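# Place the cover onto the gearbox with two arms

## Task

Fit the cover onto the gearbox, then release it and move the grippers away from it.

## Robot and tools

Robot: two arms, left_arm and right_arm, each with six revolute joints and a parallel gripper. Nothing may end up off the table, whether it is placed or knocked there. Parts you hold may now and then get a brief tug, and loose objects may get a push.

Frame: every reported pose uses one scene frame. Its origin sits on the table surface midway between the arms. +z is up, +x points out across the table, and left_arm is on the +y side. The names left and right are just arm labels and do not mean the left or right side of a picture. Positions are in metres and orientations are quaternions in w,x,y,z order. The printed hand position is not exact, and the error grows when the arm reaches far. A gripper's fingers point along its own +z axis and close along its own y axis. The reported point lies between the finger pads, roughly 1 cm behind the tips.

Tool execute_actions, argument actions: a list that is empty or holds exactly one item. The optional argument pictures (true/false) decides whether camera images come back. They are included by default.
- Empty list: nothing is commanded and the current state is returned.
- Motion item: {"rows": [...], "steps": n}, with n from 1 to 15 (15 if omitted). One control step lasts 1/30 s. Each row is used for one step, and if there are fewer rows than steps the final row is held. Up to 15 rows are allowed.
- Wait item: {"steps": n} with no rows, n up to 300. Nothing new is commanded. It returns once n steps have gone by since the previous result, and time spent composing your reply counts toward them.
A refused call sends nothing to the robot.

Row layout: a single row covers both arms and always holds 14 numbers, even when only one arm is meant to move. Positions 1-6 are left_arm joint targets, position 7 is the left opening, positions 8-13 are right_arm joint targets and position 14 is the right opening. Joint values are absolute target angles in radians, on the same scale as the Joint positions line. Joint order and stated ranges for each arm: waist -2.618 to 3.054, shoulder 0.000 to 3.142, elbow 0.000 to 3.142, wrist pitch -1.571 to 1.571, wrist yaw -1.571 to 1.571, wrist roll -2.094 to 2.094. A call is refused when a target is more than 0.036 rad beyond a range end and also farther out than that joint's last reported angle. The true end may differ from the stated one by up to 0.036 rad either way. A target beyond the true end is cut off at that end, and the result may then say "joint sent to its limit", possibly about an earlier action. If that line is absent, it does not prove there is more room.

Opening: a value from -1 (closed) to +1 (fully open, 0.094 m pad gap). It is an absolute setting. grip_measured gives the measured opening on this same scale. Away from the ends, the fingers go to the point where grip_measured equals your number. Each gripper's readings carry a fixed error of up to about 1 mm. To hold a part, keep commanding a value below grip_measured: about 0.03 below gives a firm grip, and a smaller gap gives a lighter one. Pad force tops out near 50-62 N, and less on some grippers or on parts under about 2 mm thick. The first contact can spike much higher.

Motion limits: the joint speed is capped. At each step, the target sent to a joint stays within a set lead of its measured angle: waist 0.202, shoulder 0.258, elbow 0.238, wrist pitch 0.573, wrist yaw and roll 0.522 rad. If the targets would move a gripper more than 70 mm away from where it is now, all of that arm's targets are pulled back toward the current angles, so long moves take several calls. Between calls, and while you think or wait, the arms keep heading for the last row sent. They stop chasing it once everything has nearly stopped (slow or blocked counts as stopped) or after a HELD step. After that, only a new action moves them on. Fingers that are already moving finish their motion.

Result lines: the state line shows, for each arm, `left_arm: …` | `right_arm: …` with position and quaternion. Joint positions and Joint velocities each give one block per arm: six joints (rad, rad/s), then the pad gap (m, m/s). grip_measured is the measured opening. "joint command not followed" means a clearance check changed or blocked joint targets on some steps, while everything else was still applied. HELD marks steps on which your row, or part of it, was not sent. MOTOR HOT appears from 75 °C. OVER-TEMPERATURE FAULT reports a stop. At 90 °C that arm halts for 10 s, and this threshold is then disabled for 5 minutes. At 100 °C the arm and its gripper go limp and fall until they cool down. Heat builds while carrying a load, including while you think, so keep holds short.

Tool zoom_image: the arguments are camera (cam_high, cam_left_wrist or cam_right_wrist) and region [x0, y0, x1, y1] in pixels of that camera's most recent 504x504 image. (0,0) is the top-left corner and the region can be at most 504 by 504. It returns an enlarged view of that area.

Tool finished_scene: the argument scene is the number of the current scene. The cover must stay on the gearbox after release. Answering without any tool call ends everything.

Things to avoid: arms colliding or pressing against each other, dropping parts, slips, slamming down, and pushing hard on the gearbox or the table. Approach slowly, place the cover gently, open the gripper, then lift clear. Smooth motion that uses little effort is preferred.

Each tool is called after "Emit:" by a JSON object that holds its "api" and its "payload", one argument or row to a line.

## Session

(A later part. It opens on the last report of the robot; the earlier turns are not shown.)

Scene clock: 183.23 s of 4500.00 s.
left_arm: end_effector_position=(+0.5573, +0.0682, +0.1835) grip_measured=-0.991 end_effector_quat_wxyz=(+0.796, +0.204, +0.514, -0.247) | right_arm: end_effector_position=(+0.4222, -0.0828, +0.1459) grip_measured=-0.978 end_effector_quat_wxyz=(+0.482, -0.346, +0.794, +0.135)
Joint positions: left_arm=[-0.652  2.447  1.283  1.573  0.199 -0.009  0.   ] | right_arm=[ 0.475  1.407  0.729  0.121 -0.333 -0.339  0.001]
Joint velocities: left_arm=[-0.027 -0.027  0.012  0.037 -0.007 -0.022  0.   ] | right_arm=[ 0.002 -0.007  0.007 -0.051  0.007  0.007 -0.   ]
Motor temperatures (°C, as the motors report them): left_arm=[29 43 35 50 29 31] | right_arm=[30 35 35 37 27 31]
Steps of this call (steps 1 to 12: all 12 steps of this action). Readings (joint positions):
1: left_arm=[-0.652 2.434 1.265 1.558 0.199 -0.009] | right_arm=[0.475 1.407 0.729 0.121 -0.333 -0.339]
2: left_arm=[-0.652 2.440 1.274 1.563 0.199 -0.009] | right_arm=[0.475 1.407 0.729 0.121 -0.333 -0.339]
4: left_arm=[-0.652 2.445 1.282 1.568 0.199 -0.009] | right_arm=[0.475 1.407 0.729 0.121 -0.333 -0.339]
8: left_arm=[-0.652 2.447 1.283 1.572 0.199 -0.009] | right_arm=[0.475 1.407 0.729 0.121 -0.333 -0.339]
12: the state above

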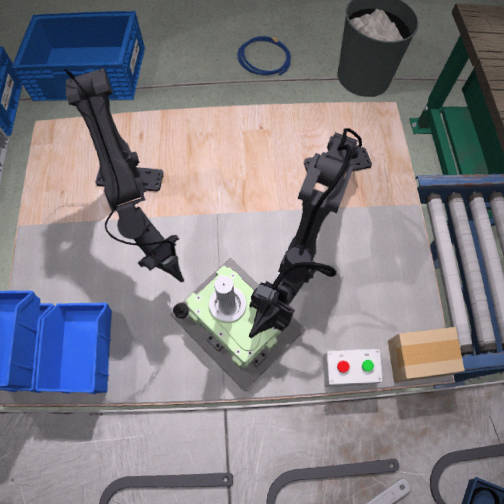

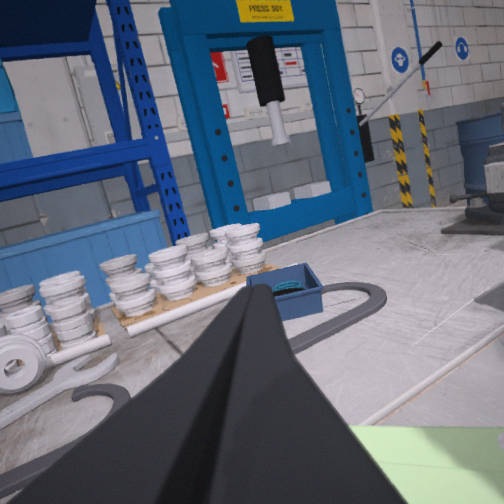

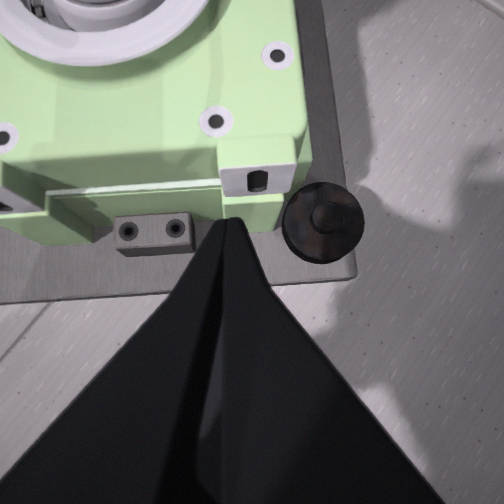

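In contact at near-long corner. Press.

Emit:
{"api": "execute_actions", "payload": {
  "actions": [
    {"rows":[[-0.65,2.52,1.28,1.57,0.2,0,-1,0.47,1.4,0.73,0.14,-0.33,-0.34,-1],[-0.65,2.58,1.27,1.57,0.2,0,-1,0.47,1.4,0.73,0.14,-0.33,-0.34,-1]],"steps":15}
  ]
}}

Scene clock: 184.50 s of 4500.00 s.
left_arm: end_effector_position=(+0.5588, +0.0713, +0.1769) grip_measured=-0.991 end_effector_quat_wxyz=(+0.791, +0.181, +0.521, -0.264) | right_arm: end_effector_position=(+0.4222, -0.0828, +0.1459) grip_measured=-0.978 end_effector_quat_wxyz=(+0.482, -0.346, +0.794, +0.135)
Joint positions: left_arm=[-0.652  2.467  1.283  1.592  0.179 -0.065  0.   ] | right_arm=[ 0.475  1.407  0.729  0.121 -0.333 -0.339  0.001]
Joint velocities: left_arm=[-0.012  0.027  0.012 -0.007  0.007 -0.066  0.   ] | right_arm=[ 0.002 -0.007 -0.027 -0.007  0.022  0.007 -0.   ]
Motor temperatures (°C, as the motors report them): left_arm=[29 43 35 50 29 31] | right_arm=[30 35 35 37 27 31]
Steps of this call (steps 1 to 15: the robot went on to your last target; steps 16 to 23: nothing new was sent; steps 24 to 38: all 15 steps of this action). Readings (joint positions):
24: left_arm=[-0.652 2.453 1.283 1.578 0.199 -0.009] | right_arm=[0.475 1.407 0.729 0.121 -0.333 -0.339]
25: left_arm=[-0.652 2.462 1.283 1.592 0.196 -0.019] | right_arm=[0.475 1.407 0.729 0.121 -0.333 -0.339]
27: left_arm=[-0.652 2.464 1.283 1.592 0.190 -0.038] | right_arm=[0.475 1.407 0.729 0.121 -0.333 -0.339]
31: left_arm=[-0.652 2.465 1.283 1.592 0.183 -0.056] | right_arm=[0.475 1.407 0.729 0.121 -0.333 -0.339]
38: the state above

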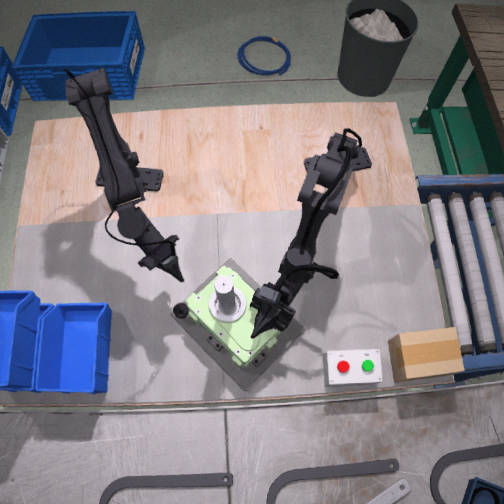

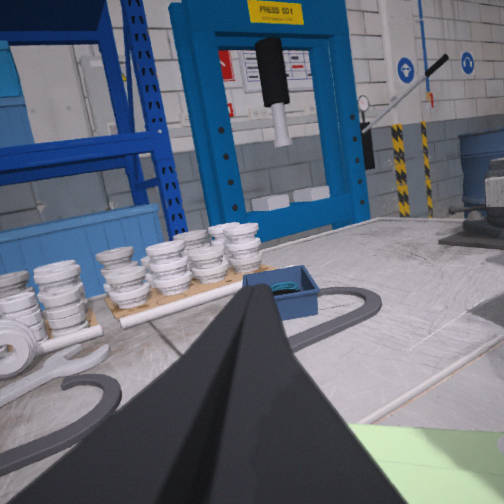

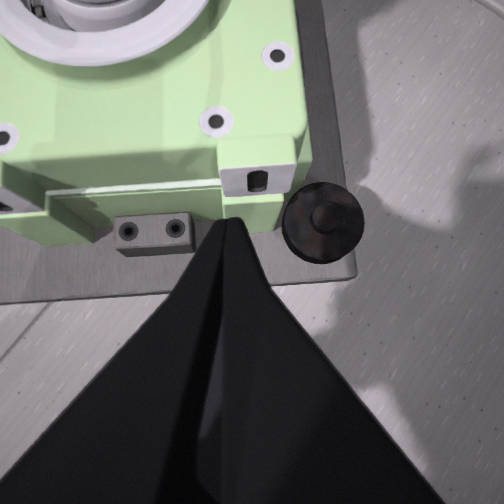

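Emit:
{"api": "execute_actions", "payload": {
  "actions": [
    {"rows":[[-0.65,2.64,1.34,1.6,0.2,0.1,-1,0.47,1.4,0.73,0.14,-0.33,-0.34,-1]],"steps":12}
  ],
  "pictures": false
}}

Emit:
{"api": "execute_actions", "payload": {
  "actions": [
    {"rows":[[-0.65,2.42,1.3,1.57,0.2,0,-1,0.47,1.4,0.73,0.14,-0.33,-0.34,-1],[-0.65,2.38,1.28,1.57,0.2,0,-1,0.47,1.4,0.73,0.14,-0.33,-0.34,-1],[-0.65,2.3,1.2,1.57,0.2,0,-1,0.47,1.4,0.73,0.14,-0.33,-0.34,-1],[-0.65,2.22,1.12,1.5,0.2,0,-1,0.47,1.4,0.73,0.14,-0.33,-0.34,-1],[-0.65,2.14,1.04,1.45,0.2,0,-1,0.47,1.4,0.73,0.14,-0.33,-0.34,-1],[-0.65,2.06,0.96,1.4,0.2,0,-1,0.47,1.4,0.73,0.14,-0.33,-0.34,-1],[-0.65,1.98,0.88,1.35,0.2,0,-1,0.47,1.4,0.73,0.14,-0.33,-0.34,-1],[-0.65,1.9,0.8,1.3,0.2,0,-1,0.47,1.4,0.73,0.14,-0.33,-0.34,-1],[-0.65,1.82,0.72,1.25,0.2,0,-1,0.47,1.4,0.73,0.14,-0.33,-0.34,-1],[-0.66,1.74,0.62,1.2,0.2,0,-1,0.47,1.4,0.73,0.14,-0.33,-0.34,-1],[-0.68,1.66,0.52,1.15,0.2,0,0,0.47,1.4,0.73,0.14,-0.33,-0.34,-1],[-0.72,1.58,0.42,1.1,0.2,0,1,0.47,1.4,0.73,0.14,-0.33,-0.34,-1]],"steps":15}
  ],
  "pictures": false
}}

Emit:
{"api": "execute_actions", "payload": {
  "actions": [
    {"rows":[[-0.76,1.62,0.3,1.3,0.2,0.05,1,0.47,1.4,0.73,0.14,-0.33,-0.34,-1]],"steps":15}
  ]
}}

Emit:
{"api": "zoom_image", "payload": {
  "camera": "cam_left_wrist",
  "region": [20,200,440,400]
}}

Scene clock: 186.80 s of 4500.00 s.
left_arm: end_effector_position=(+0.5663, +0.0660, +0.1839) grip_measured=-0.991 end_effector_quat_wxyz=(+0.810, +0.202, +0.497, -0.238) | right_arm: end_effector_position=(+0.4222, -0.0828, +0.1459) grip_measured=-0.978 end_effector_quat_wxyz=(+0.482, -0.346, +0.794, +0.135)
Joint positions: left_arm=[-0.651  2.501  1.356  1.592  0.19   0.009  0.   ] | right_arm=[ 0.475  1.407  0.729  0.121 -0.333 -0.339  0.001]
Joint velocities: left_arm=[-0.002  0.012  0.012 -0.007 -0.022  0.081  0.   ] | right_arm=[ 0.002 -0.002 -0.007 -0.051  0.022 -0.007 -0.001]
Motor temperatures (°C, as the motors report them): left_arm=[29 42 35 50 29 31] | right_arm=[30 35 35 38 27 31]
joint sent to its limit (left arm) — the command would take joint 4 (wrist pitch) past its upper limit, so that joint was sent only as far as its limit.
Steps of this call (steps 1 to 15: the robot went on to your last target; steps 16 to 57: nothing new was sent; steps 58 to 69: all 12 steps of this action). Readings (joint positions):
58: left_arm=[-0.652 2.473 1.294 1.592 0.183 -0.062] | right_arm=[0.475 1.407 0.729 0.121 -0.333 -0.339]
59: left_arm=[-0.651 2.485 1.318 1.592 0.184 -0.049] | right_arm=[0.475 1.407 0.729 0.121 -0.333 -0.339]
61: left_arm=[-0.651 2.497 1.344 1.592 0.188 -0.018] | right_arm=[0.475 1.407 0.729 0.121 -0.333 -0.339]
65: left_arm=[-0.651 2.500 1.353 1.592 0.189 0.004] | right_arm=[0.475 1.407 0.729 0.121 -0.333 -0.339]
69: the state above

Scene clock: 187.30 s of 4500.00 s.
left_arm: end_effector_position=(+0.3901, +0.1259, +0.2359) grip_measured=+0.366 end_effector_quat_wxyz=(+0.722, +0.238, +0.598, -0.254) | right_arm: end_effector_position=(+0.4222, -0.0828, +0.1459) grip_measured=-0.978 end_effector_quat_wxyz=(+0.482, -0.346, +0.794, +0.135)
Joint positions: left_arm=[-0.706  1.567  0.477  1.266  0.198  0.006  0.064] | right_arm=[ 0.475  1.407  0.729  0.121 -0.333 -0.339  0.001]
Joint velocities: left_arm=[-0.344 -0.374 -0.886 -0.476  0.139 -0.051  0.421] | right_arm=[-0.002  0.027 -0.007  0.022  0.037  0.007 -0.   ]
Motor temperatures (°C, as the motors report them): left_arm=[29 43 34 50 29 31] | right_arm=[30 35 35 38 27 31]
Steps of this call (steps 1 to 15: all 15 steps of this action). Readings (joint positions):
1: left_arm=[-0.651 2.488 1.351 1.589 0.190 0.006] | right_arm=[0.475 1.407 0.729 0.121 -0.333 -0.339]
2: left_arm=[-0.651 2.470 1.330 1.580 0.190 0.006] | right_arm=[0.475 1.407 0.729 0.121 -0.333 -0.339]
4: left_arm=[-0.651 2.391 1.236 1.547 0.191 0.006] | right_arm=[0.475 1.407 0.729 0.121 -0.333 -0.339]
8: left_arm=[-0.651 2.083 0.942 1.426 0.193 0.006] | right_arm=[0.475 1.407 0.729 0.121 -0.333 -0.339]
15: the state above

Scene clock: 187.80 s of 4500.00 s.
left_arm: end_effector_position=(+0.3527, +0.1250, +0.1445) grip_measured=+1.000 end_effector_quat_wxyz=(+0.642, +0.282, +0.670, -0.246) | right_arm: end_effector_position=(+0.4222, -0.0828, +0.1459) grip_measured=-0.978 end_effector_quat_wxyz=(+0.482, -0.346, +0.794, +0.135)
Joint positions: left_arm=[-0.753  1.631  0.3    1.275  0.201  0.043  0.094] | right_arm=[ 0.475  1.407  0.729  0.121 -0.333 -0.339  0.001]
Joint velocities: left_arm=[ 0.002 -0.007 -0.007  0.066  0.037 -0.022  0.   ] | right_arm=[-0.012  0.002 -0.002 -0.007 -0.022 -0.037 -0.001]
Motor temperatures (°C, as the motors report them): left_arm=[29 43 34 50 29 31] | right_arm=[30 35 35 38 27 31]
Steps of this call (steps 1 to 15: all 15 steps of this action). Readings (joint positions):
1: left_arm=[-0.719 1.566 0.440 1.272 0.197 0.011] | right_arm=[0.475 1.407 0.729 0.121 -0.333 -0.339]
2: left_arm=[-0.731 1.575 0.396 1.288 0.197 0.017] | right_arm=[0.475 1.407 0.729 0.121 -0.333 -0.339]
4: left_arm=[-0.750 1.604 0.328 1.283 0.200 0.028] | right_arm=[0.475 1.407 0.729 0.121 -0.333 -0.339]
8: left_arm=[-0.753 1.631 0.300 1.261 0.201 0.037] | right_arm=[0.475 1.407 0.729 0.121 -0.333 -0.339]
15: the state above

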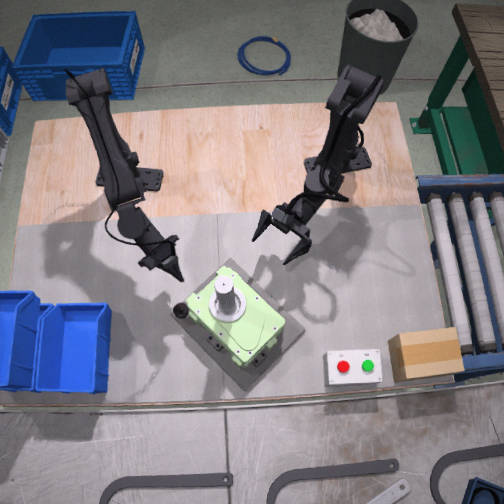

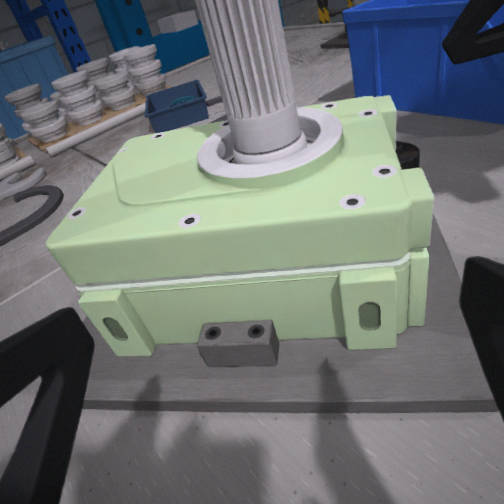

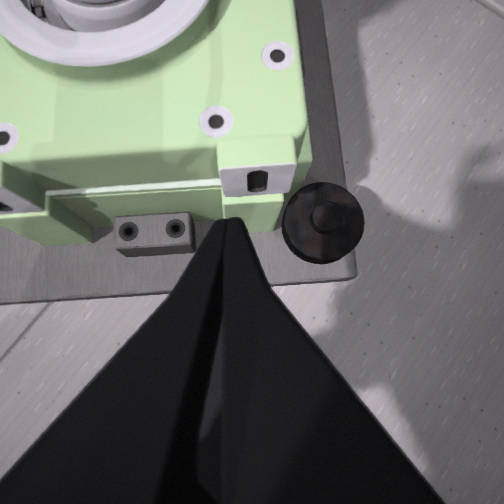

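Region (20, 200, 440, 400) of cam_left_wrist's 504x504 image, scaled by 1.200, with more detail than that image has; it fills the top 240 rows of this view, and the rest is white.

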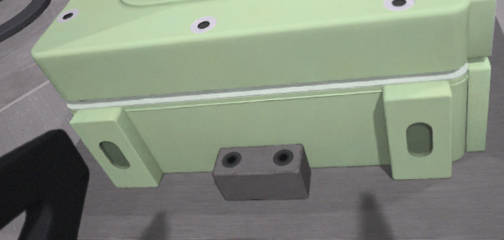

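Emit:
{"api": "execute_actions", "payload": {
  "actions": [
    {"rows":[[-0.8,1.62,0.4,1.4,0.2,0,-1,0.4,1.3,0.7,0.14,-0.33,-0.34,-1],[-0.84,1.65,0.5,1.45,0.2,0,-1,0.33,1.25,0.65,0.14,-0.33,-0.34,-1],[-0.88,1.72,0.58,1.5,0.2,0,-1,0.27,1.2,0.6,0.14,-0.33,-0.34,-1],[-0.9,1.8,0.66,1.55,0.2,0,-1,0.2,1.2,0.6,0.14,-0.33,-0.34,-1],[-0.9,1.86,0.72,1.57,0.2,0,-1,0.2,1.2,0.6,0.14,-0.33,-0.34,-1],[-0.9,1.92,0.78,1.57,0.2,0,-1,0.2,1.2,0.6,0.14,-0.33,-0.34,-1],[-0.9,1.98,0.84,1.57,0.2,0,-1,0.2,1.2,0.6,0.14,-0.33,-0.34,-1],[-0.9,2.04,0.9,1.57,0.2,0,-1,0.2,1.2,0.6,0.14,-0.33,-0.34,-1],[-0.9,2.1,0.96,1.57,0.2,0,-1,0.2,1.2,0.6,0.14,-0.33,-0.34,-1],[-0.9,2.16,1.0,1.57,0.2,0,-1,0.2,1.2,0.6,0.14,-0.33,-0.34,-1],[-0.9,2.2,1.02,1.57,0.2,0,-1,0.2,1.2,0.6,0.14,-0.33,-0.34,-1]],"steps":15}
  ],
  "pictures": false
}}

Emit:
{"api": "execute_actions", "payload": {
  "actions": [
    {"rows":[[-0.9,2.25,1.03,1.57,0.2,0,-1,0.2,1.2,0.6,0.14,-0.33,-0.34,-1]],"steps":12}
  ]
}}

Scene clock: 193.93 s of 4500.00 s.
left_arm: end_effector_position=(+0.4324, -0.0192, +0.1981) grip_measured=-0.991 end_effector_quat_wxyz=(+0.738, +0.281, +0.517, -0.331) | right_arm: end_effector_position=(+0.4271, -0.1957, +0.1721) grip_measured=-0.978 end_effector_quat_wxyz=(+0.535, -0.231, +0.811, +0.050)
Joint positions: left_arm=[-0.898  2.212  0.996  1.535  0.2    0.01   0.   ] | right_arm=[ 0.194  1.213  0.62   0.131 -0.321 -0.339  0.001]
Joint velocities: left_arm=[ 0.032  0.408 -0.002 -0.125  0.022 -0.051 -0.001] | right_arm=[-0.002 -0.017 -0.017 -0.051 -0.007  0.081  0.   ]
Motor temperatures (°C, as the motors report them): left_arm=[29 42 34 51 29 31] | right_arm=[30 35 35 38 27 31]
Steps of this call (steps 1 to 15: the robot went on to your last target; steps 16 to 90: nothing new was sent; then 2.63 s passed at rest; steps 91 to 105: all 15 steps of this action). Readings (joint positions):
91: left_arm=[-0.758 1.631 0.307 1.281 0.198 0.039] | right_arm=[0.467 1.399 0.726 0.121 -0.335 -0.339]
92: left_arm=[-0.772 1.636 0.331 1.285 0.197 0.034] | right_arm=[0.440 1.374 0.710 0.124 -0.340 -0.339]
94: left_arm=[-0.816 1.679 0.425 1.333 0.196 0.027] | right_arm=[0.329 1.283 0.652 0.127 -0.343 -0.339]
98: left_arm=[-0.892 1.915 0.745 1.485 0.201 0.017] | right_arm=[0.194 1.213 0.620 0.130 -0.319 -0.339]
105: the state above

Scene clock: 194.33 s of 4500.00 s.
left_arm: end_effector_position=(+0.4343, -0.0208, +0.1754) grip_measured=-0.991 end_effector_quat_wxyz=(+0.727, +0.285, +0.532, -0.329) | right_arm: end_effector_position=(+0.4271, -0.1956, +0.1721) grip_measured=-0.978 end_effector_quat_wxyz=(+0.535, -0.231, +0.811, +0.051)
Joint positions: left_arm=[-0.898  2.259  0.996  1.545  0.2    0.009  0.   ] | right_arm=[ 0.194  1.213  0.62   0.131 -0.321 -0.339  0.001]
Joint velocities: left_arm=[ 0.017 -0.012  0.012  0.037  0.066 -0.081 -0.   ] | right_arm=[-0.012  0.012 -0.002 -0.007  0.037  0.022 -0.   ]
Motor temperatures (°C, as the motors report them): left_arm=[29 42 35 51 29 31] | right_arm=[30 35 35 38 27 31]
Steps of this call (steps 1 to 12: all 12 steps of this action). Readings (joint positions):
1: left_arm=[-0.898 2.228 0.996 1.536 0.200 0.010] | right_arm=[0.194 1.213 0.620 0.131 -0.321 -0.339]
2: left_arm=[-0.898 2.239 0.996 1.537 0.200 0.010] | right_arm=[0.194 1.213 0.620 0.131 -0.321 -0.339]
4: left_arm=[-0.898 2.255 0.996 1.537 0.200 0.010] | right_arm=[0.194 1.213 0.620 0.131 -0.321 -0.339]
8: left_arm=[-0.898 2.259 0.996 1.541 0.200 0.009] | right_arm=[0.194 1.213 0.620 0.131 -0.321 -0.339]
12: the state above

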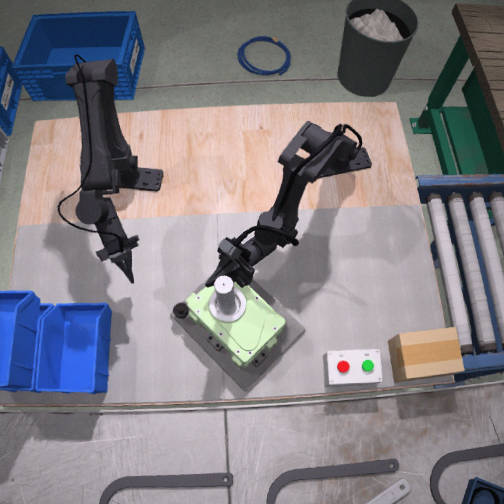

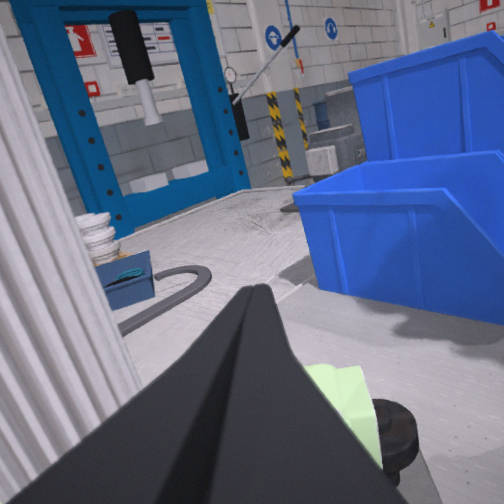

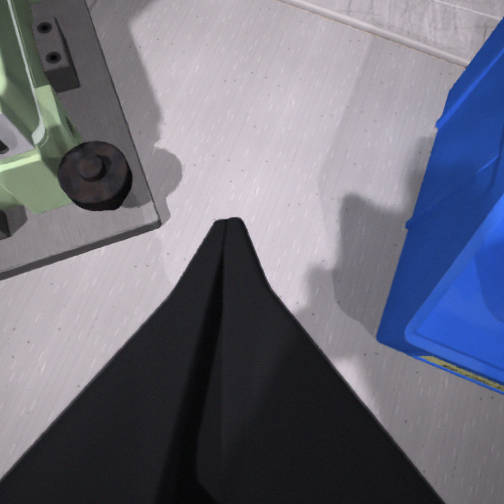

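Emit:
{"api": "execute_actions", "payload": {
  "actions": [
    {"rows":[[-0.9,2.28,1.0,1.59,0.2,0,-1,0.2,1.2,0.6,0.14,-0.33,-0.34,-1],[-0.9,2.29,1.0,1.59,0.2,0,-1,0.2,1.2,0.6,0.14,-0.33,-0.34,-1],[-0.9,2.3,1.0,1.59,0.2,0,-1,0.2,1.2,0.6,0.14,-0.33,-0.34,-1],[-0.9,2.31,1.0,1.59,0.2,0,-1,0.2,1.2,0.6,0.14,-0.33,-0.34,-1],[-0.9,2.32,1.0,1.59,0.2,0,-1,0.2,1.2,0.6,0.14,-0.33,-0.34,-1],[-0.9,2.34,1.0,1.59,0.2,0,-1,0.2,1.2,0.6,0.14,-0.33,-0.34,-1],[-0.9,2.37,1.0,1.59,0.2,0,-1,0.2,1.2,0.6,0.14,-0.33,-0.34,-1],[-0.9,2.41,1.0,1.59,0.2,0,-1,0.2,1.2,0.6,0.14,-0.33,-0.34,-1],[-0.9,2.45,1.0,1.59,0.2,0,-1,0.2,1.2,0.6,0.14,-0.33,-0.34,-1],[-0.9,2.48,1.0,1.59,0.2,0,-1,0.2,1.2,0.6,0.14,-0.33,-0.34,-1]],"steps":15}
  ]
}}

Emit:
{"api": "zoom_image", "payload": {
  "camera": "cam_right_wrist",
  "region": [0,40,160,240]
}}

Scene clock: 196.10 s of 4500.00 s.
left_arm: end_effector_position=(+0.4368, -0.0232, +0.1623) grip_measured=-0.991 end_effector_quat_wxyz=(+0.728, +0.281, +0.529, -0.334) | right_arm: end_effector_position=(+0.4271, -0.1956, +0.1721) grip_measured=-0.978 end_effector_quat_wxyz=(+0.535, -0.231, +0.811, +0.051)
Joint positions: left_arm=[-0.898  2.321  1.021  1.593  0.201 -0.003  0.   ] | right_arm=[ 0.194  1.213  0.62   0.131 -0.321 -0.339  0.001]
Joint velocities: left_arm=[-0.007 -0.012 -0.002 -0.037 -0.081 -0.066  0.001] | right_arm=[ 0.002 -0.002 -0.017 -0.037 -0.022 -0.037 -0.   ]
Motor temperatures (°C, as the motors report them): left_arm=[29 42 35 51 29 31] | right_arm=[30 35 35 38 27 31]
joint sent to its limit (left arm) — the command would take joint 4 (wrist pitch) past its upper limit, so that joint was sent only as far as its limit.
Steps of this call (steps 1 to 15: the robot went on to your last target; steps 16 to 38: nothing new was sent; steps 39 to 53: all 15 steps of this action). Readings (joint positions):
39: left_arm=[-0.898 2.261 0.996 1.551 0.200 0.009] | right_arm=[0.194 1.213 0.620 0.131 -0.321 -0.339]
40: left_arm=[-0.898 2.265 0.996 1.557 0.200 0.009] | right_arm=[0.194 1.213 0.620 0.131 -0.321 -0.339]
42: left_arm=[-0.898 2.279 0.996 1.568 0.200 0.009] | right_arm=[0.194 1.213 0.620 0.131 -0.321 -0.339]
46: left_arm=[-0.898 2.306 0.999 1.592 0.200 0.008] | right_arm=[0.194 1.213 0.620 0.131 -0.321 -0.339]
53: the state above

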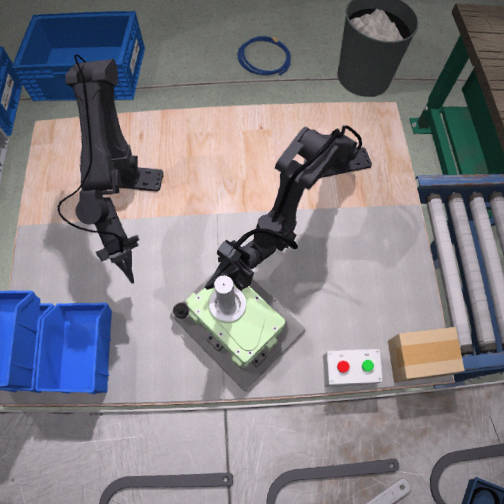

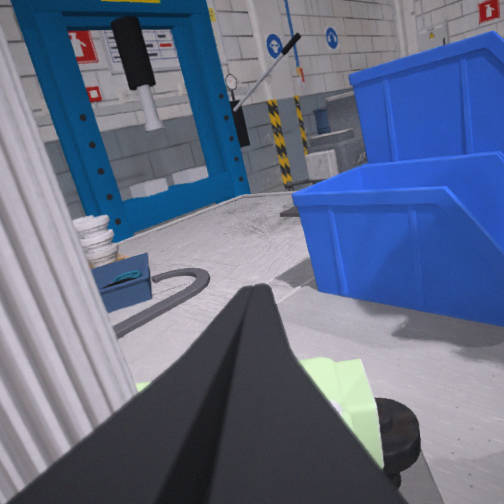

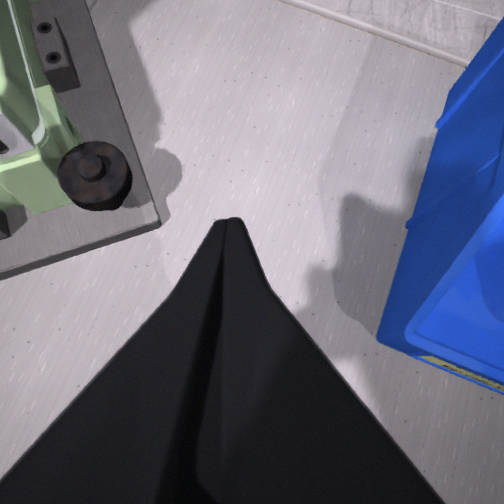

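Region (0, 40, 160, 240) of cam_right_wrist's 504x504 image, scaled by 2.520, with more detail than that image has; it fills the left 403 columns of this view, and the rest is white.

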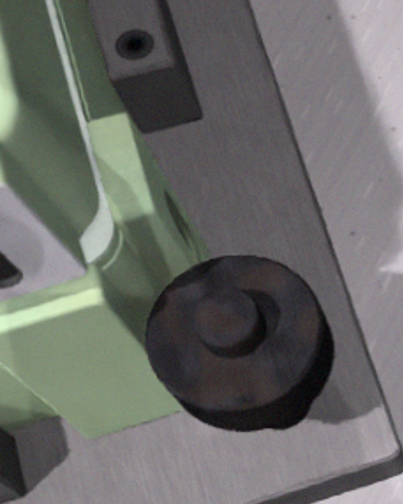

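Emit:
{"api": "execute_actions", "payload": {
  "actions": [
    {"rows":[[-0.9,2.28,1.02,1.57,0.2,0,-1,0.25,1.25,0.6,0.4,-0.25,-0.25,-1],[-0.9,2.22,1.0,1.57,0.2,0,-1,0.25,1.3,0.6,0.6,-0.2,-0.2,-1],[-0.9,2.14,0.94,1.5,0.2,0,-1,0.25,1.35,0.6,0.8,-0.1,-0.1,-1],[-0.9,2.06,0.87,1.45,0.2,0,-1,0.25,1.4,0.6,1.0,0,0,-1],[-0.9,1.98,0.8,1.4,0.2,0,-1,0.25,1.45,0.6,1.1,0,0,-1],[-0.9,1.9,0.73,1.35,0.2,0,-1,0.25,1.5,0.6,1.2,0,0,-1],[-0.9,1.82,0.66,1.3,0.2,0,-1,0.25,1.55,0.6,1.3,0,0,-1],[-0.88,1.74,0.59,1.25,0.2,0,-1,0.27,1.6,0.6,1.4,0,0,-1],[-0.85,1.66,0.52,1.2,0.2,0,-1,0.3,1.65,0.62,1.5,0,0,-1],[-0.82,1.6,0.45,1.15,0.2,0,-1,0.33,1.7,0.65,1.57,0,0,-1],[-0.78,1.56,0.38,1.1,0.2,0,-1,0.36,1.75,0.68,1.57,0,0,-1]],"steps":15}
  ],
  "pictures": false
}}

Emit:
{"api": "execute_actions", "payload": {
  "actions": [
    {"rows":[[-0.76,1.56,0.33,1.1,0.2,0.05,1,0.4,1.8,0.72,1.57,0,0,-1],[-0.76,1.56,0.33,1.1,0.2,0.05,1,0.43,1.86,0.77,1.57,0,0,-1],[-0.76,1.56,0.33,1.1,0.2,0.05,1,0.45,1.92,0.82,1.57,0,0,-1],[-0.76,1.56,0.33,1.1,0.2,0.05,1,0.45,1.98,0.87,1.57,0,0,-1],[-0.76,1.56,0.33,1.1,0.2,0.05,1,0.45,2.04,0.92,1.57,0,0,-1],[-0.76,1.56,0.33,1.1,0.2,0.05,1,0.45,2.1,0.97,1.57,0,0,-1],[-0.76,1.56,0.33,1.1,0.2,0.05,1,0.45,2.16,1.01,1.57,0,0,-1],[-0.76,1.56,0.33,1.1,0.2,0.05,1,0.45,2.22,1.04,1.57,0,0,-1]],"steps":15}
  ]
}}

Scene clock: 199.23 s of 4500.00 s.
left_arm: end_effector_position=(+0.3599, +0.1063, +0.2077) grip_measured=-0.991 end_effector_quat_wxyz=(+0.684, +0.265, +0.620, -0.280) | right_arm: end_effector_position=(+0.5114, -0.1679, +0.2469) grip_measured=-0.978 end_effector_quat_wxyz=(+0.789, -0.073, +0.605, +0.071)
Joint positions: left_arm=[-0.783  1.546  0.405  1.235  0.199 -0.003  0.   ] | right_arm=[ 0.36   1.762  0.641  1.381 -0.027 -0.023  0.001]
Joint velocities: left_arm=[ 0.081  0.115 -0.281 -0.93  -0.081  0.022  0.   ] | right_arm=[ 0.11   0.071 -0.012  0.901  0.007  0.125  0.   ]
Motor temperatures (°C, as the motors report them): left_arm=[29 42 34 51 29 31] | right_arm=[30 35 35 38 27 31]
joint sent to its limit (left arm) — the command would take joint 4 (wrist pitch) past its upper limit, so that joint was sent only as far as its limit.
Steps of this call (steps 1 to 15: the robot went on to your last target; steps 16 to 79: nothing new was sent; steps 80 to 94: all 15 steps of this action). Readings (joint positions):
80: left_arm=[-0.898 2.311 1.022 1.592 0.201 -0.003] | right_arm=[0.202 1.217 0.616 0.161 -0.308 -0.326]
81: left_arm=[-0.898 2.302 1.019 1.585 0.201 -0.003] | right_arm=[0.216 1.232 0.610 0.229 -0.289 -0.304]
83: left_arm=[-0.898 2.232 0.966 1.527 0.200 -0.003] | right_arm=[0.241 1.303 0.608 0.437 -0.217 -0.221]
87: left_arm=[-0.898 1.914 0.721 1.392 0.200 -0.003] | right_arm=[0.247 1.506 0.608 0.880 -0.090 -0.093]
94: the state above

Scene clock: 199.73 s of 4500.00 s.
left_arm: end_effector_position=(+0.3523, +0.1181, +0.1451) grip_measured=+1.000 end_effector_quat_wxyz=(+0.620, +0.290, +0.686, -0.247) | right_arm: end_effector_position=(+0.5888, -0.1054, +0.1812) grip_measured=-0.978 end_effector_quat_wxyz=(+0.794, -0.086, +0.592, +0.109)
Joint positions: left_arm=[-0.769  1.561  0.338  1.111  0.199  0.042  0.094] | right_arm=[ 0.452  2.255  1.011  1.532 -0.006 -0.005  0.001]
Joint velocities: left_arm=[-0.022 -0.017 -0.022 -0.007 -0.037 -0.037  0.   ] | right_arm=[ 0.017 -0.022  0.012  0.095 -0.007  0.007 -0.001]
Motor temperatures (°C, as the motors report them): left_arm=[29 42 34 51 29 31] | right_arm=[30 35 35 38 27 31]
Steps of this call (steps 1 to 15: all 15 steps of this action). Readings (joint positions):
1: left_arm=[-0.780 1.551 0.391 1.210 0.199 0.004] | right_arm=[0.367 1.768 0.646 1.413 -0.022 -0.020]
2: left_arm=[-0.776 1.552 0.373 1.190 0.199 0.012] | right_arm=[0.378 1.784 0.668 1.446 -0.015 -0.016]
4: left_arm=[-0.771 1.557 0.347 1.151 0.199 0.024] | right_arm=[0.413 1.860 0.759 1.505 -0.009 -0.012]
8: left_arm=[-0.769 1.561 0.338 1.112 0.199 0.036] | right_arm=[0.451 2.089 0.967 1.562 -0.009 -0.008]
15: the state above

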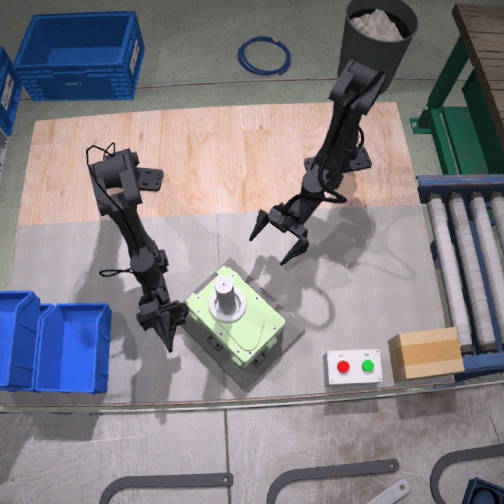

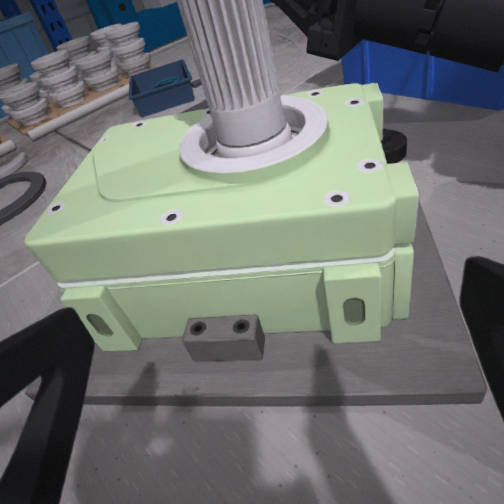

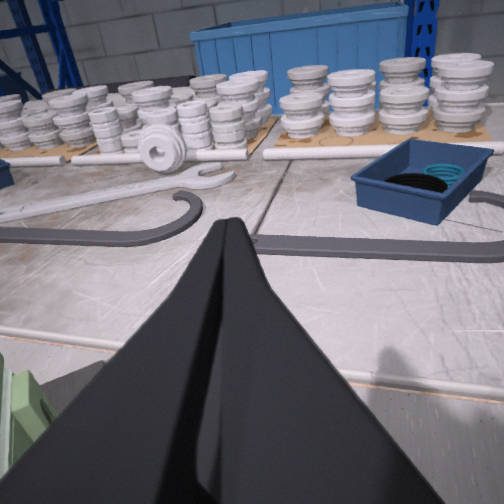

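Emit:
{"api": "execute_actions", "payload": {
  "actions": [
    {"rows":[[-0.76,1.56,0.33,1.1,0.2,0.05,1,0.47,2.2,1.03,1.57,0,0,-1],[-0.76,1.56,0.33,1.1,0.2,0.05,1,0.5,2.2,1.03,1.57,0,0,-1],[-0.76,1.56,0.33,1.1,0.2,0.05,1,0.53,2.2,1.03,1.57,0,0,-1],[-0.76,1.56,0.33,1.1,0.2,0.05,1,0.56,2.2,1.03,1.57,0,0,-1],[-0.76,1.56,0.33,1.1,0.2,0.05,1,0.58,2.22,1.03,1.57,0,0,-1],[-0.76,1.56,0.33,1.1,0.2,0.05,1,0.6,2.24,1.03,1.57,0,0,-1]],"steps":15}
  ]
}}

Scene clock: 201.27 s of 4500.00 s.
left_arm: end_effector_position=(+0.3523, +0.1181, +0.1450) grip_measured=+1.000 end_effector_quat_wxyz=(+0.620, +0.291, +0.686, -0.247) | right_arm: end_effector_position=(+0.5551, -0.0240, +0.1973) grip_measured=-0.978 end_effector_quat_wxyz=(+0.795, -0.128, +0.566, +0.174)
Joint positions: left_arm=[-0.769  1.561  0.338  1.11   0.199  0.044  0.094] | right_arm=[ 0.609  2.236  1.011  1.557 -0.006 -0.004  0.001]
Joint velocities: left_arm=[-0.012  0.017 -0.002  0.037  0.007 -0.066  0.   ] | right_arm=[-0.085 -0.027 -0.012 -0.037  0.081 -0.051  0.   ]
Motor temperatures (°C, as the motors report them): left_arm=[29 41 34 51 29 31] | right_arm=[30 35 35 38 27 31]
Steps of this call (steps 1 to 30: the robot went on to your last target; step 31: nothing new was sent; steps 32 to 46: all 15 steps of this action). Readings (joint positions):
32: left_arm=[-0.769 1.561 0.338 1.110 0.199 0.044] | right_arm=[0.452 2.247 1.011 1.550 -0.005 -0.005]
33: left_arm=[-0.769 1.561 0.338 1.110 0.199 0.044] | right_arm=[0.457 2.244 1.011 1.550 -0.003 -0.005]
35: left_arm=[-0.769 1.561 0.338 1.110 0.199 0.044] | right_arm=[0.484 2.237 1.011 1.550 0.004 -0.004]
39: left_arm=[-0.769 1.561 0.338 1.110 0.199 0.044] | right_arm=[0.586 2.236 1.011 1.557 0.002 -0.004]
46: the state above

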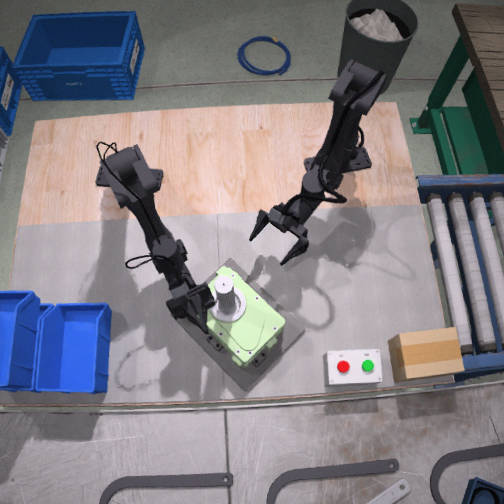

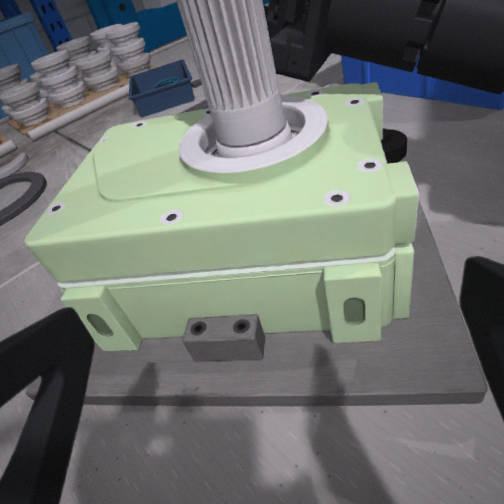

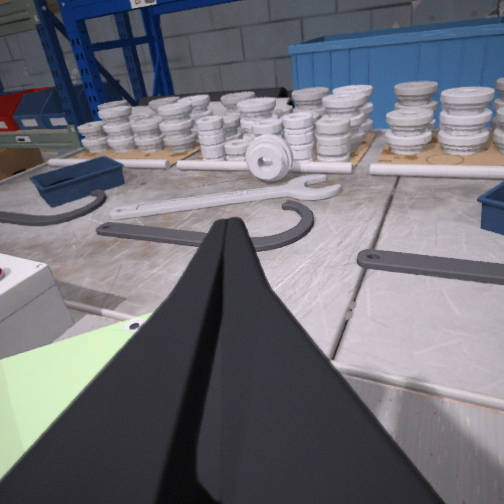

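Emit:
{"api": "execute_actions", "payload": {
  "actions": [
    {"rows":[[-0.76,1.56,0.33,1.1,0.2,0.05,1,0.6,2.2,0.96,1.57,0,0,-1],[-0.76,1.56,0.33,1.1,0.2,0.05,1,0.6,2.17,0.92,1.57,0,0,-1],[-0.76,1.56,0.33,1.1,0.2,0.05,1,0.6,2.17,0.92,1.57,0,0,-1],[-0.76,1.56,0.33,1.1,0.2,0.05,1,0.6,2.17,0.92,1.57,0,0,-1],[-0.76,1.56,0.33,1.1,0.2,0.05,1,0.6,2.18,0.92,1.57,0,0,-1],[-0.76,1.56,0.33,1.1,0.2,0.05,1,0.6,2.19,0.92,1.57,0,0,-1],[-0.76,1.56,0.33,1.1,0.2,0.05,1,0.6,2.2,0.92,1.57,0,0,-1],[-0.76,1.56,0.33,1.1,0.2,0.05,1,0.6,2.21,0.92,1.57,0,0,-1],[-0.76,1.56,0.33,1.1,0.2,0.05,1,0.6,2.22,0.92,1.57,0,0,-1],[-0.76,1.56,0.33,1.1,0.2,0.05,1,0.6,2.23,0.92,1.57,0,0,-1],[-0.76,1.56,0.33,1.1,0.2,0.05,1,0.6,2.24,0.92,1.57,0,0,-1],[-0.76,1.56,0.33,1.1,0.2,0.05,1,0.6,2.25,0.92,1.57,0,0,-1],[-0.76,1.56,0.33,1.1,0.2,0.05,1,0.6,2.26,0.92,1.57,0,0,-1]],"steps":15}
  ],
  "pictures": false
}}

Emit:
{"api": "execute_actions", "payload": {
  "actions": [
    {"rows":[[-0.76,1.56,0.33,1.1,0.2,0.05,1,0.6,2.28,0.92,1.57,0,0,-1],[-0.76,1.56,0.33,1.1,0.2,0.05,1,0.6,2.3,0.92,1.57,0,0,-1],[-0.76,1.56,0.33,1.1,0.2,0.05,1,0.6,2.33,0.91,1.57,0,0,-1],[-0.76,1.56,0.33,1.1,0.2,0.05,1,0.6,2.36,0.9,1.57,0,0,-1],[-0.76,1.56,0.33,1.1,0.2,0.05,1,0.6,2.4,0.9,1.57,0,0,-1]],"steps":15}
  ]
}}

Scene clock: 203.13 s of 4500.00 s.
left_arm: end_effector_position=(+0.3523, +0.1181, +0.1450) grip_measured=+1.000 end_effector_quat_wxyz=(+0.620, +0.291, +0.686, -0.247) | right_arm: end_effector_position=(+0.5454, -0.0318, +0.1754) grip_measured=-0.978 end_effector_quat_wxyz=(+0.780, -0.127, +0.588, +0.172)
Joint positions: left_arm=[-0.769  1.561  0.338  1.11   0.199  0.044  0.094] | right_arm=[ 0.605  2.235  0.937  1.577 -0.002  0.006  0.001]
Joint velocities: left_arm=[-0.002  0.017  0.002 -0.007  0.037 -0.007  0.   ] | right_arm=[-0.002 -0.002  0.012  0.051 -0.007 -0.051 -0.   ]
Motor temperatures (°C, as the motors report them): left_arm=[29 41 34 51 29 31] | right_arm=[30 36 35 38 27 31]
Steps of this call (steps 1 to 15: the robot went on to your last target; steps 16 to 41: nothing new was sent; steps 42 to 56: all 15 steps of this action). Readings (joint positions):
42: left_arm=[-0.769 1.561 0.338 1.110 0.199 0.044] | right_arm=[0.606 2.235 1.007 1.557 -0.005 -0.004]
43: left_arm=[-0.769 1.561 0.338 1.110 0.199 0.044] | right_arm=[0.606 2.227 0.991 1.556 -0.005 -0.004]
45: left_arm=[-0.769 1.561 0.338 1.110 0.199 0.044] | right_arm=[0.606 2.209 0.950 1.556 -0.005 -0.004]
49: left_arm=[-0.769 1.561 0.338 1.110 0.199 0.044] | right_arm=[0.606 2.205 0.937 1.558 -0.005 -0.004]
56: the state above

Scene clock: 203.63 s of 4500.00 s.
left_arm: end_effector_position=(+0.3523, +0.1181, +0.1450) grip_measured=+1.000 end_effector_quat_wxyz=(+0.620, +0.291, +0.686, -0.247) | right_arm: end_effector_position=(+0.5479, -0.0350, +0.1661) grip_measured=-0.978 end_effector_quat_wxyz=(+0.767, -0.094, +0.601, +0.202)
Joint positions: left_arm=[-0.769  1.561  0.338  1.11   0.199  0.044  0.094] | right_arm=[0.602 2.252 0.937 1.577 0.011 0.099 0.001]
Joint velocities: left_arm=[-0.012  0.022  0.002 -0.007  0.081  0.022  0.   ] | right_arm=[-0.007 -0.007  0.007  0.022 -0.066  0.007  0.   ]
Motor temperatures (°C, as the motors report them): left_arm=[29 41 34 51 29 31] | right_arm=[30 36 35 38 27 31]
Steps of this call (steps 1 to 15: all 15 steps of this action). Readings (joint positions):
1: left_arm=[-0.769 1.561 0.338 1.110 0.199 0.044] | right_arm=[0.605 2.236 0.937 1.577 -0.002 0.008]
2: left_arm=[-0.769 1.561 0.338 1.110 0.199 0.044] | right_arm=[0.605 2.238 0.937 1.577 -0.001 0.013]
4: left_arm=[-0.769 1.561 0.338 1.110 0.199 0.044] | right_arm=[0.604 2.244 0.937 1.577 -0.000 0.030]
8: left_arm=[-0.769 1.561 0.338 1.110 0.199 0.044] | right_arm=[0.602 2.249 0.937 1.577 0.004 0.072]
15: the state above

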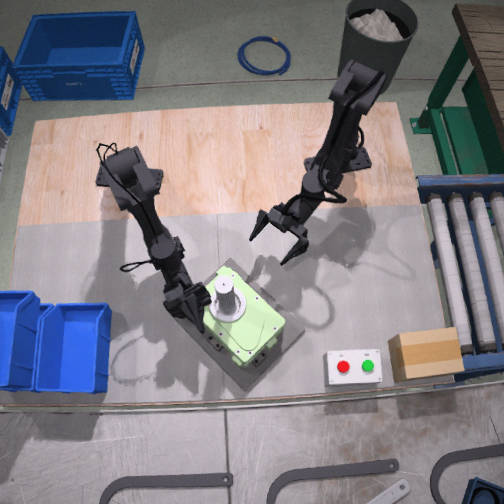

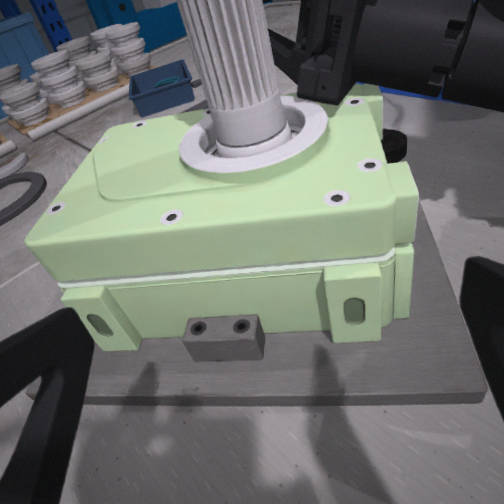

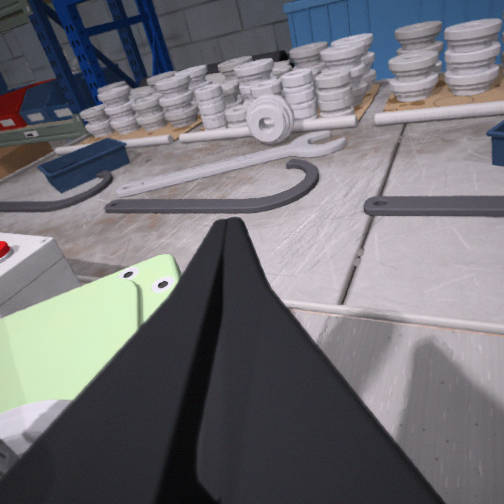

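Emit:
{"api": "execute_actions", "payload": {
  "actions": [
    {"rows":[[-0.76,1.56,0.33,1.1,0.2,0.05,1,0.6,2.2,0.92,1.57,0,0,-1],[-0.76,1.56,0.33,1.1,0.2,0.05,1,0.6,2.17,0.9,1.57,0,0,-1],[-0.76,1.56,0.33,1.1,0.2,0.05,1,0.6,2.13,0.86,1.57,0,0,-1],[-0.76,1.56,0.33,1.1,0.2,0.05,1,0.6,2.1,0.82,1.57,0,0,-1],[-0.76,1.56,0.33,1.1,0.2,0.05,1,0.6,2.08,0.8,1.57,0,0,-1],[-0.76,1.56,0.33,1.1,0.2,0.05,1,0.6,2.08,0.8,1.57,0,0,-1],[-0.76,1.56,0.33,1.1,0.2,0.05,1,0.6,2.08,0.8,1.57,0,0,-1],[-0.76,1.56,0.33,1.1,0.2,0.05,1,0.6,2.1,0.8,1.57,0,0,-1],[-0.76,1.56,0.33,1.1,0.2,0.05,1,0.6,2.12,0.8,1.57,0,0,-1],[-0.76,1.56,0.33,1.1,0.2,0.05,1,0.6,2.14,0.8,1.57,0,0,-1],[-0.76,1.56,0.33,1.1,0.2,0.05,1,0.6,2.16,0.8,1.57,0,0,-1],[-0.76,1.56,0.33,1.1,0.2,0.05,1,0.6,2.18,0.8,1.57,0,0,-1]],"steps":15}
  ],
  "pictures": false
}}

Emit:
{"api": "execute_actions", "payload": {
  "actions": [
    {"rows":[[-0.76,1.56,0.33,1.1,0.2,0.05,1,0.6,2.2,0.8,1.57,0,0,-1],[-0.76,1.56,0.33,1.1,0.2,0.05,1,0.6,2.22,0.8,1.57,0,0,-1],[-0.76,1.56,0.33,1.1,0.2,0.05,1,0.6,2.25,0.8,1.57,0,0,-1],[-0.76,1.56,0.33,1.1,0.2,0.05,1,0.6,2.28,0.79,1.57,0,0,-1],[-0.76,1.56,0.33,1.1,0.2,0.05,1,0.6,2.32,0.78,1.57,0,0,-1],[-0.76,1.56,0.33,1.1,0.2,0.05,1,0.6,2.36,0.78,1.57,0,0,-1]],"steps":15}
  ]
}}

Scene clock: 206.20 s of 4500.00 s.
left_arm: end_effector_position=(+0.3523, +0.1181, +0.1450) grip_measured=+1.000 end_effector_quat_wxyz=(+0.620, +0.291, +0.686, -0.247) | right_arm: end_effector_position=(+0.5271, -0.0436, +0.1657) grip_measured=-0.978 end_effector_quat_wxyz=(+0.764, -0.126, +0.611, +0.166)
Joint positions: left_arm=[-0.769  1.561  0.338  1.11   0.199  0.044  0.094] | right_arm=[0.602 2.172 0.822 1.573 0.007 0.009 0.001]
Joint velocities: left_arm=[ 0.002 -0.007 -0.007 -0.022  0.051 -0.007  0.   ] | right_arm=[-0.022  0.325  0.017 -0.125  0.007 -0.066 -0.001]
Motor temperatures (°C, as the motors report them): left_arm=[29 41 34 51 29 31] | right_arm=[30 36 35 38 27 31]
Steps of this call (steps 1 to 15: the robot went on to your last target; steps 16 to 62: nothing new was sent; steps 63 to 77: all 15 steps of this action). Readings (joint positions):
63: left_arm=[-0.769 1.561 0.338 1.110 0.199 0.044] | right_arm=[0.602 2.241 0.937 1.577 0.011 0.093]
64: left_arm=[-0.769 1.561 0.338 1.110 0.199 0.044] | right_arm=[0.602 2.231 0.930 1.576 0.011 0.076]
66: left_arm=[-0.769 1.561 0.338 1.110 0.199 0.044] | right_arm=[0.602 2.191 0.893 1.567 0.009 0.051]
70: left_arm=[-0.769 1.561 0.338 1.110 0.199 0.044] | right_arm=[0.602 2.107 0.822 1.572 0.008 0.024]
77: the state above

Scene clock: 206.70 s of 4500.00 s.
left_arm: end_effector_position=(+0.3523, +0.1181, +0.1450) grip_measured=+1.000 end_effector_quat_wxyz=(+0.620, +0.291, +0.686, -0.247) | right_arm: end_effector_position=(+0.5273, -0.0433, +0.1609) grip_measured=-0.978 end_effector_quat_wxyz=(+0.761, -0.126, +0.614, +0.166)
Joint positions: left_arm=[-0.769  1.561  0.338  1.11   0.199  0.044  0.094] | right_arm=[0.602 2.183 0.822 1.578 0.006 0.01  0.001]
Joint velocities: left_arm=[-0.002 -0.037  0.012 -0.066 -0.007 -0.007  0.   ] | right_arm=[-0.002  0.012  0.002 -0.051 -0.051 -0.081 -0.   ]
Motor temperatures (°C, as the motors report them): left_arm=[29 41 34 51 29 31] | right_arm=[30 36 35 38 27 31]
Steps of this call (steps 1 to 15: all 15 steps of this action). Readings (joint positions):
1: left_arm=[-0.769 1.561 0.338 1.110 0.199 0.044] | right_arm=[0.602 2.177 0.822 1.577 0.006 0.009]
2: left_arm=[-0.769 1.561 0.338 1.110 0.199 0.044] | right_arm=[0.602 2.177 0.822 1.577 0.006 0.009]
4: left_arm=[-0.769 1.561 0.338 1.110 0.199 0.044] | right_arm=[0.602 2.181 0.822 1.577 0.006 0.009]
8: left_arm=[-0.769 1.561 0.338 1.110 0.199 0.044] | right_arm=[0.602 2.183 0.822 1.578 0.006 0.010]
15: the state above

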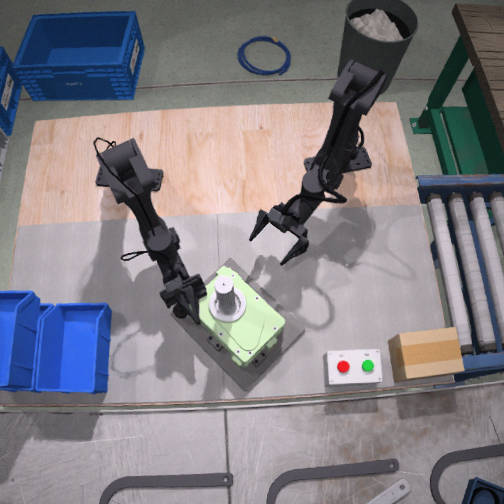

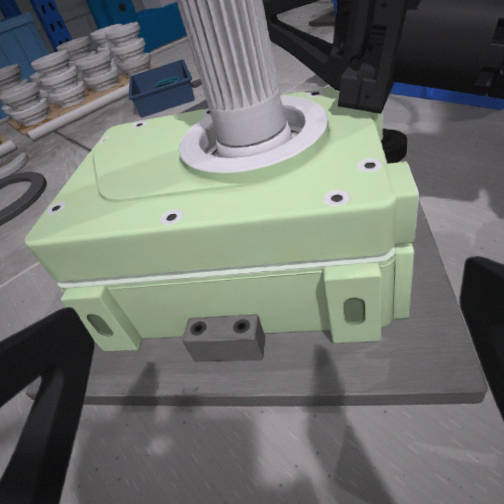

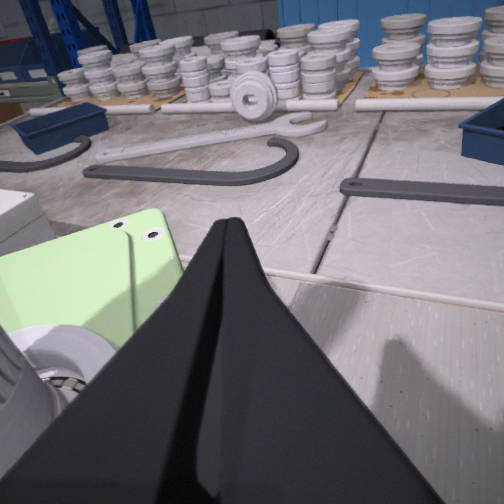

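Emit:
{"api": "execute_actions", "payload": {
  "actions": [
    {"rows":[[-0.76,1.56,0.33,1.1,0.2,0.05,1,0.64,2.3,0.82,1.57,0,0,-1],[-0.76,1.56,0.33,1.1,0.2,0.05,1,0.66,2.3,0.82,1.57,0,0,-1],[-0.76,1.56,0.33,1.1,0.2,0.05,1,0.66,2.3,0.82,1.57,0,0,-1],[-0.76,1.56,0.33,1.1,0.2,0.05,1,0.66,2.3,0.82,1.57,0,0,-1],[-0.76,1.56,0.33,1.1,0.2,0.05,1,0.6,2.32,0.88,1.57,0,0,-1],[-0.76,1.56,0.33,1.1,0.2,0.05,1,0.6,2.32,0.88,1.57,0,0,-1],[-0.76,1.56,0.33,1.1,0.2,0.05,1,0.6,2.32,0.88,1.57,0,0,-1],[-0.76,1.56,0.33,1.1,0.2,0.05,1,0.55,2.3,0.82,1.57,0,0,-1],[-0.76,1.56,0.33,1.1,0.2,0.05,1,0.55,2.3,0.82,1.57,0,0,-1],[-0.76,1.56,0.33,1.1,0.2,0.05,1,0.55,2.3,0.82,1.57,0,0,-1],[-0.76,1.56,0.33,1.1,0.2,0.05,1,0.6,2.24,0.72,1.57,0,0,-1],[-0.76,1.56,0.33,1.1,0.2,0.05,1,0.6,2.24,0.72,1.57,0,0,-1],[-0.76,1.56,0.33,1.1,0.2,0.05,1,0.6,2.24,0.72,1.57,0,0,-1],[-0.76,1.56,0.33,1.1,0.2,0.05,1,0.6,2.3,0.82,1.57,0,0,-1]],"steps":15}
  ]
}}

Emit:
{"api": "zoom_image", "payload": {
  "camera": "cam_left_wrist",
  "region": [20,200,430,320]
}}

Scene clock: 208.47 s of 4500.00 s.
left_arm: end_effector_position=(+0.3523, +0.1181, +0.1450) grip_measured=+1.000 end_effector_quat_wxyz=(+0.620, +0.291, +0.686, -0.247) | right_arm: end_effector_position=(+0.5275, -0.0428, +0.1613) grip_measured=-0.979 end_effector_quat_wxyz=(+0.761, -0.131, +0.612, +0.169)
Joint positions: left_arm=[-0.769  1.561  0.338  1.11   0.199  0.044  0.094] | right_arm=[ 0.597  2.184  0.824  1.578 -0.011  0.009  0.001]
Joint velocities: left_arm=[-0.002 -0.007  0.002 -0.007 -0.007 -0.022  0.   ] | right_arm=[ 0.002 -0.012  0.002 -0.022  0.066 -0.081 -0.001]
Motor temperatures (°C, as the motors report them): left_arm=[29 41 34 51 29 31] | right_arm=[30 35 35 38 27 31]
Steps of this call (steps 1 to 15: the robot went on to your last target; steps 16 to 38: nothing new was sent; steps 39 to 53: all 15 steps of this action). Readings (joint positions):
39: left_arm=[-0.769 1.561 0.338 1.110 0.199 0.044] | right_arm=[0.604 2.183 0.822 1.578 0.008 0.009]
40: left_arm=[-0.769 1.561 0.338 1.110 0.199 0.044] | right_arm=[0.607 2.183 0.822 1.578 0.016 0.008]
42: left_arm=[-0.769 1.561 0.338 1.110 0.199 0.044] | right_arm=[0.611 2.183 0.822 1.578 0.032 0.002]
46: left_arm=[-0.769 1.561 0.338 1.110 0.199 0.044] | right_arm=[0.602 2.208 0.865 1.578 0.016 0.002]
53: the state above

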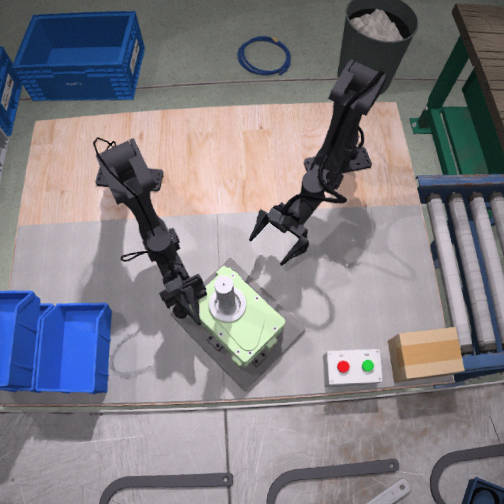

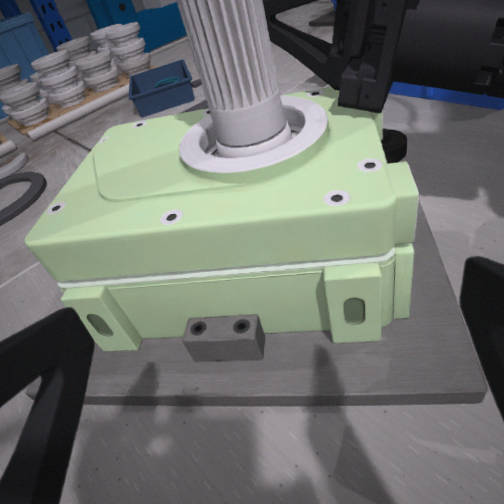

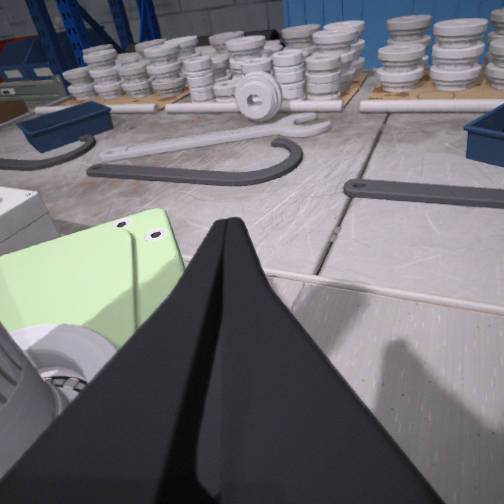

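Region (20, 200, 430, 320) of cam_left_wrist's 504x504 image, scaled by 1.229, with more detail than that image has; it fills the top 148 rows of this view, and the rest is white.

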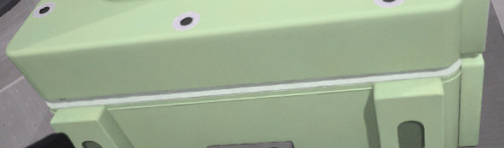

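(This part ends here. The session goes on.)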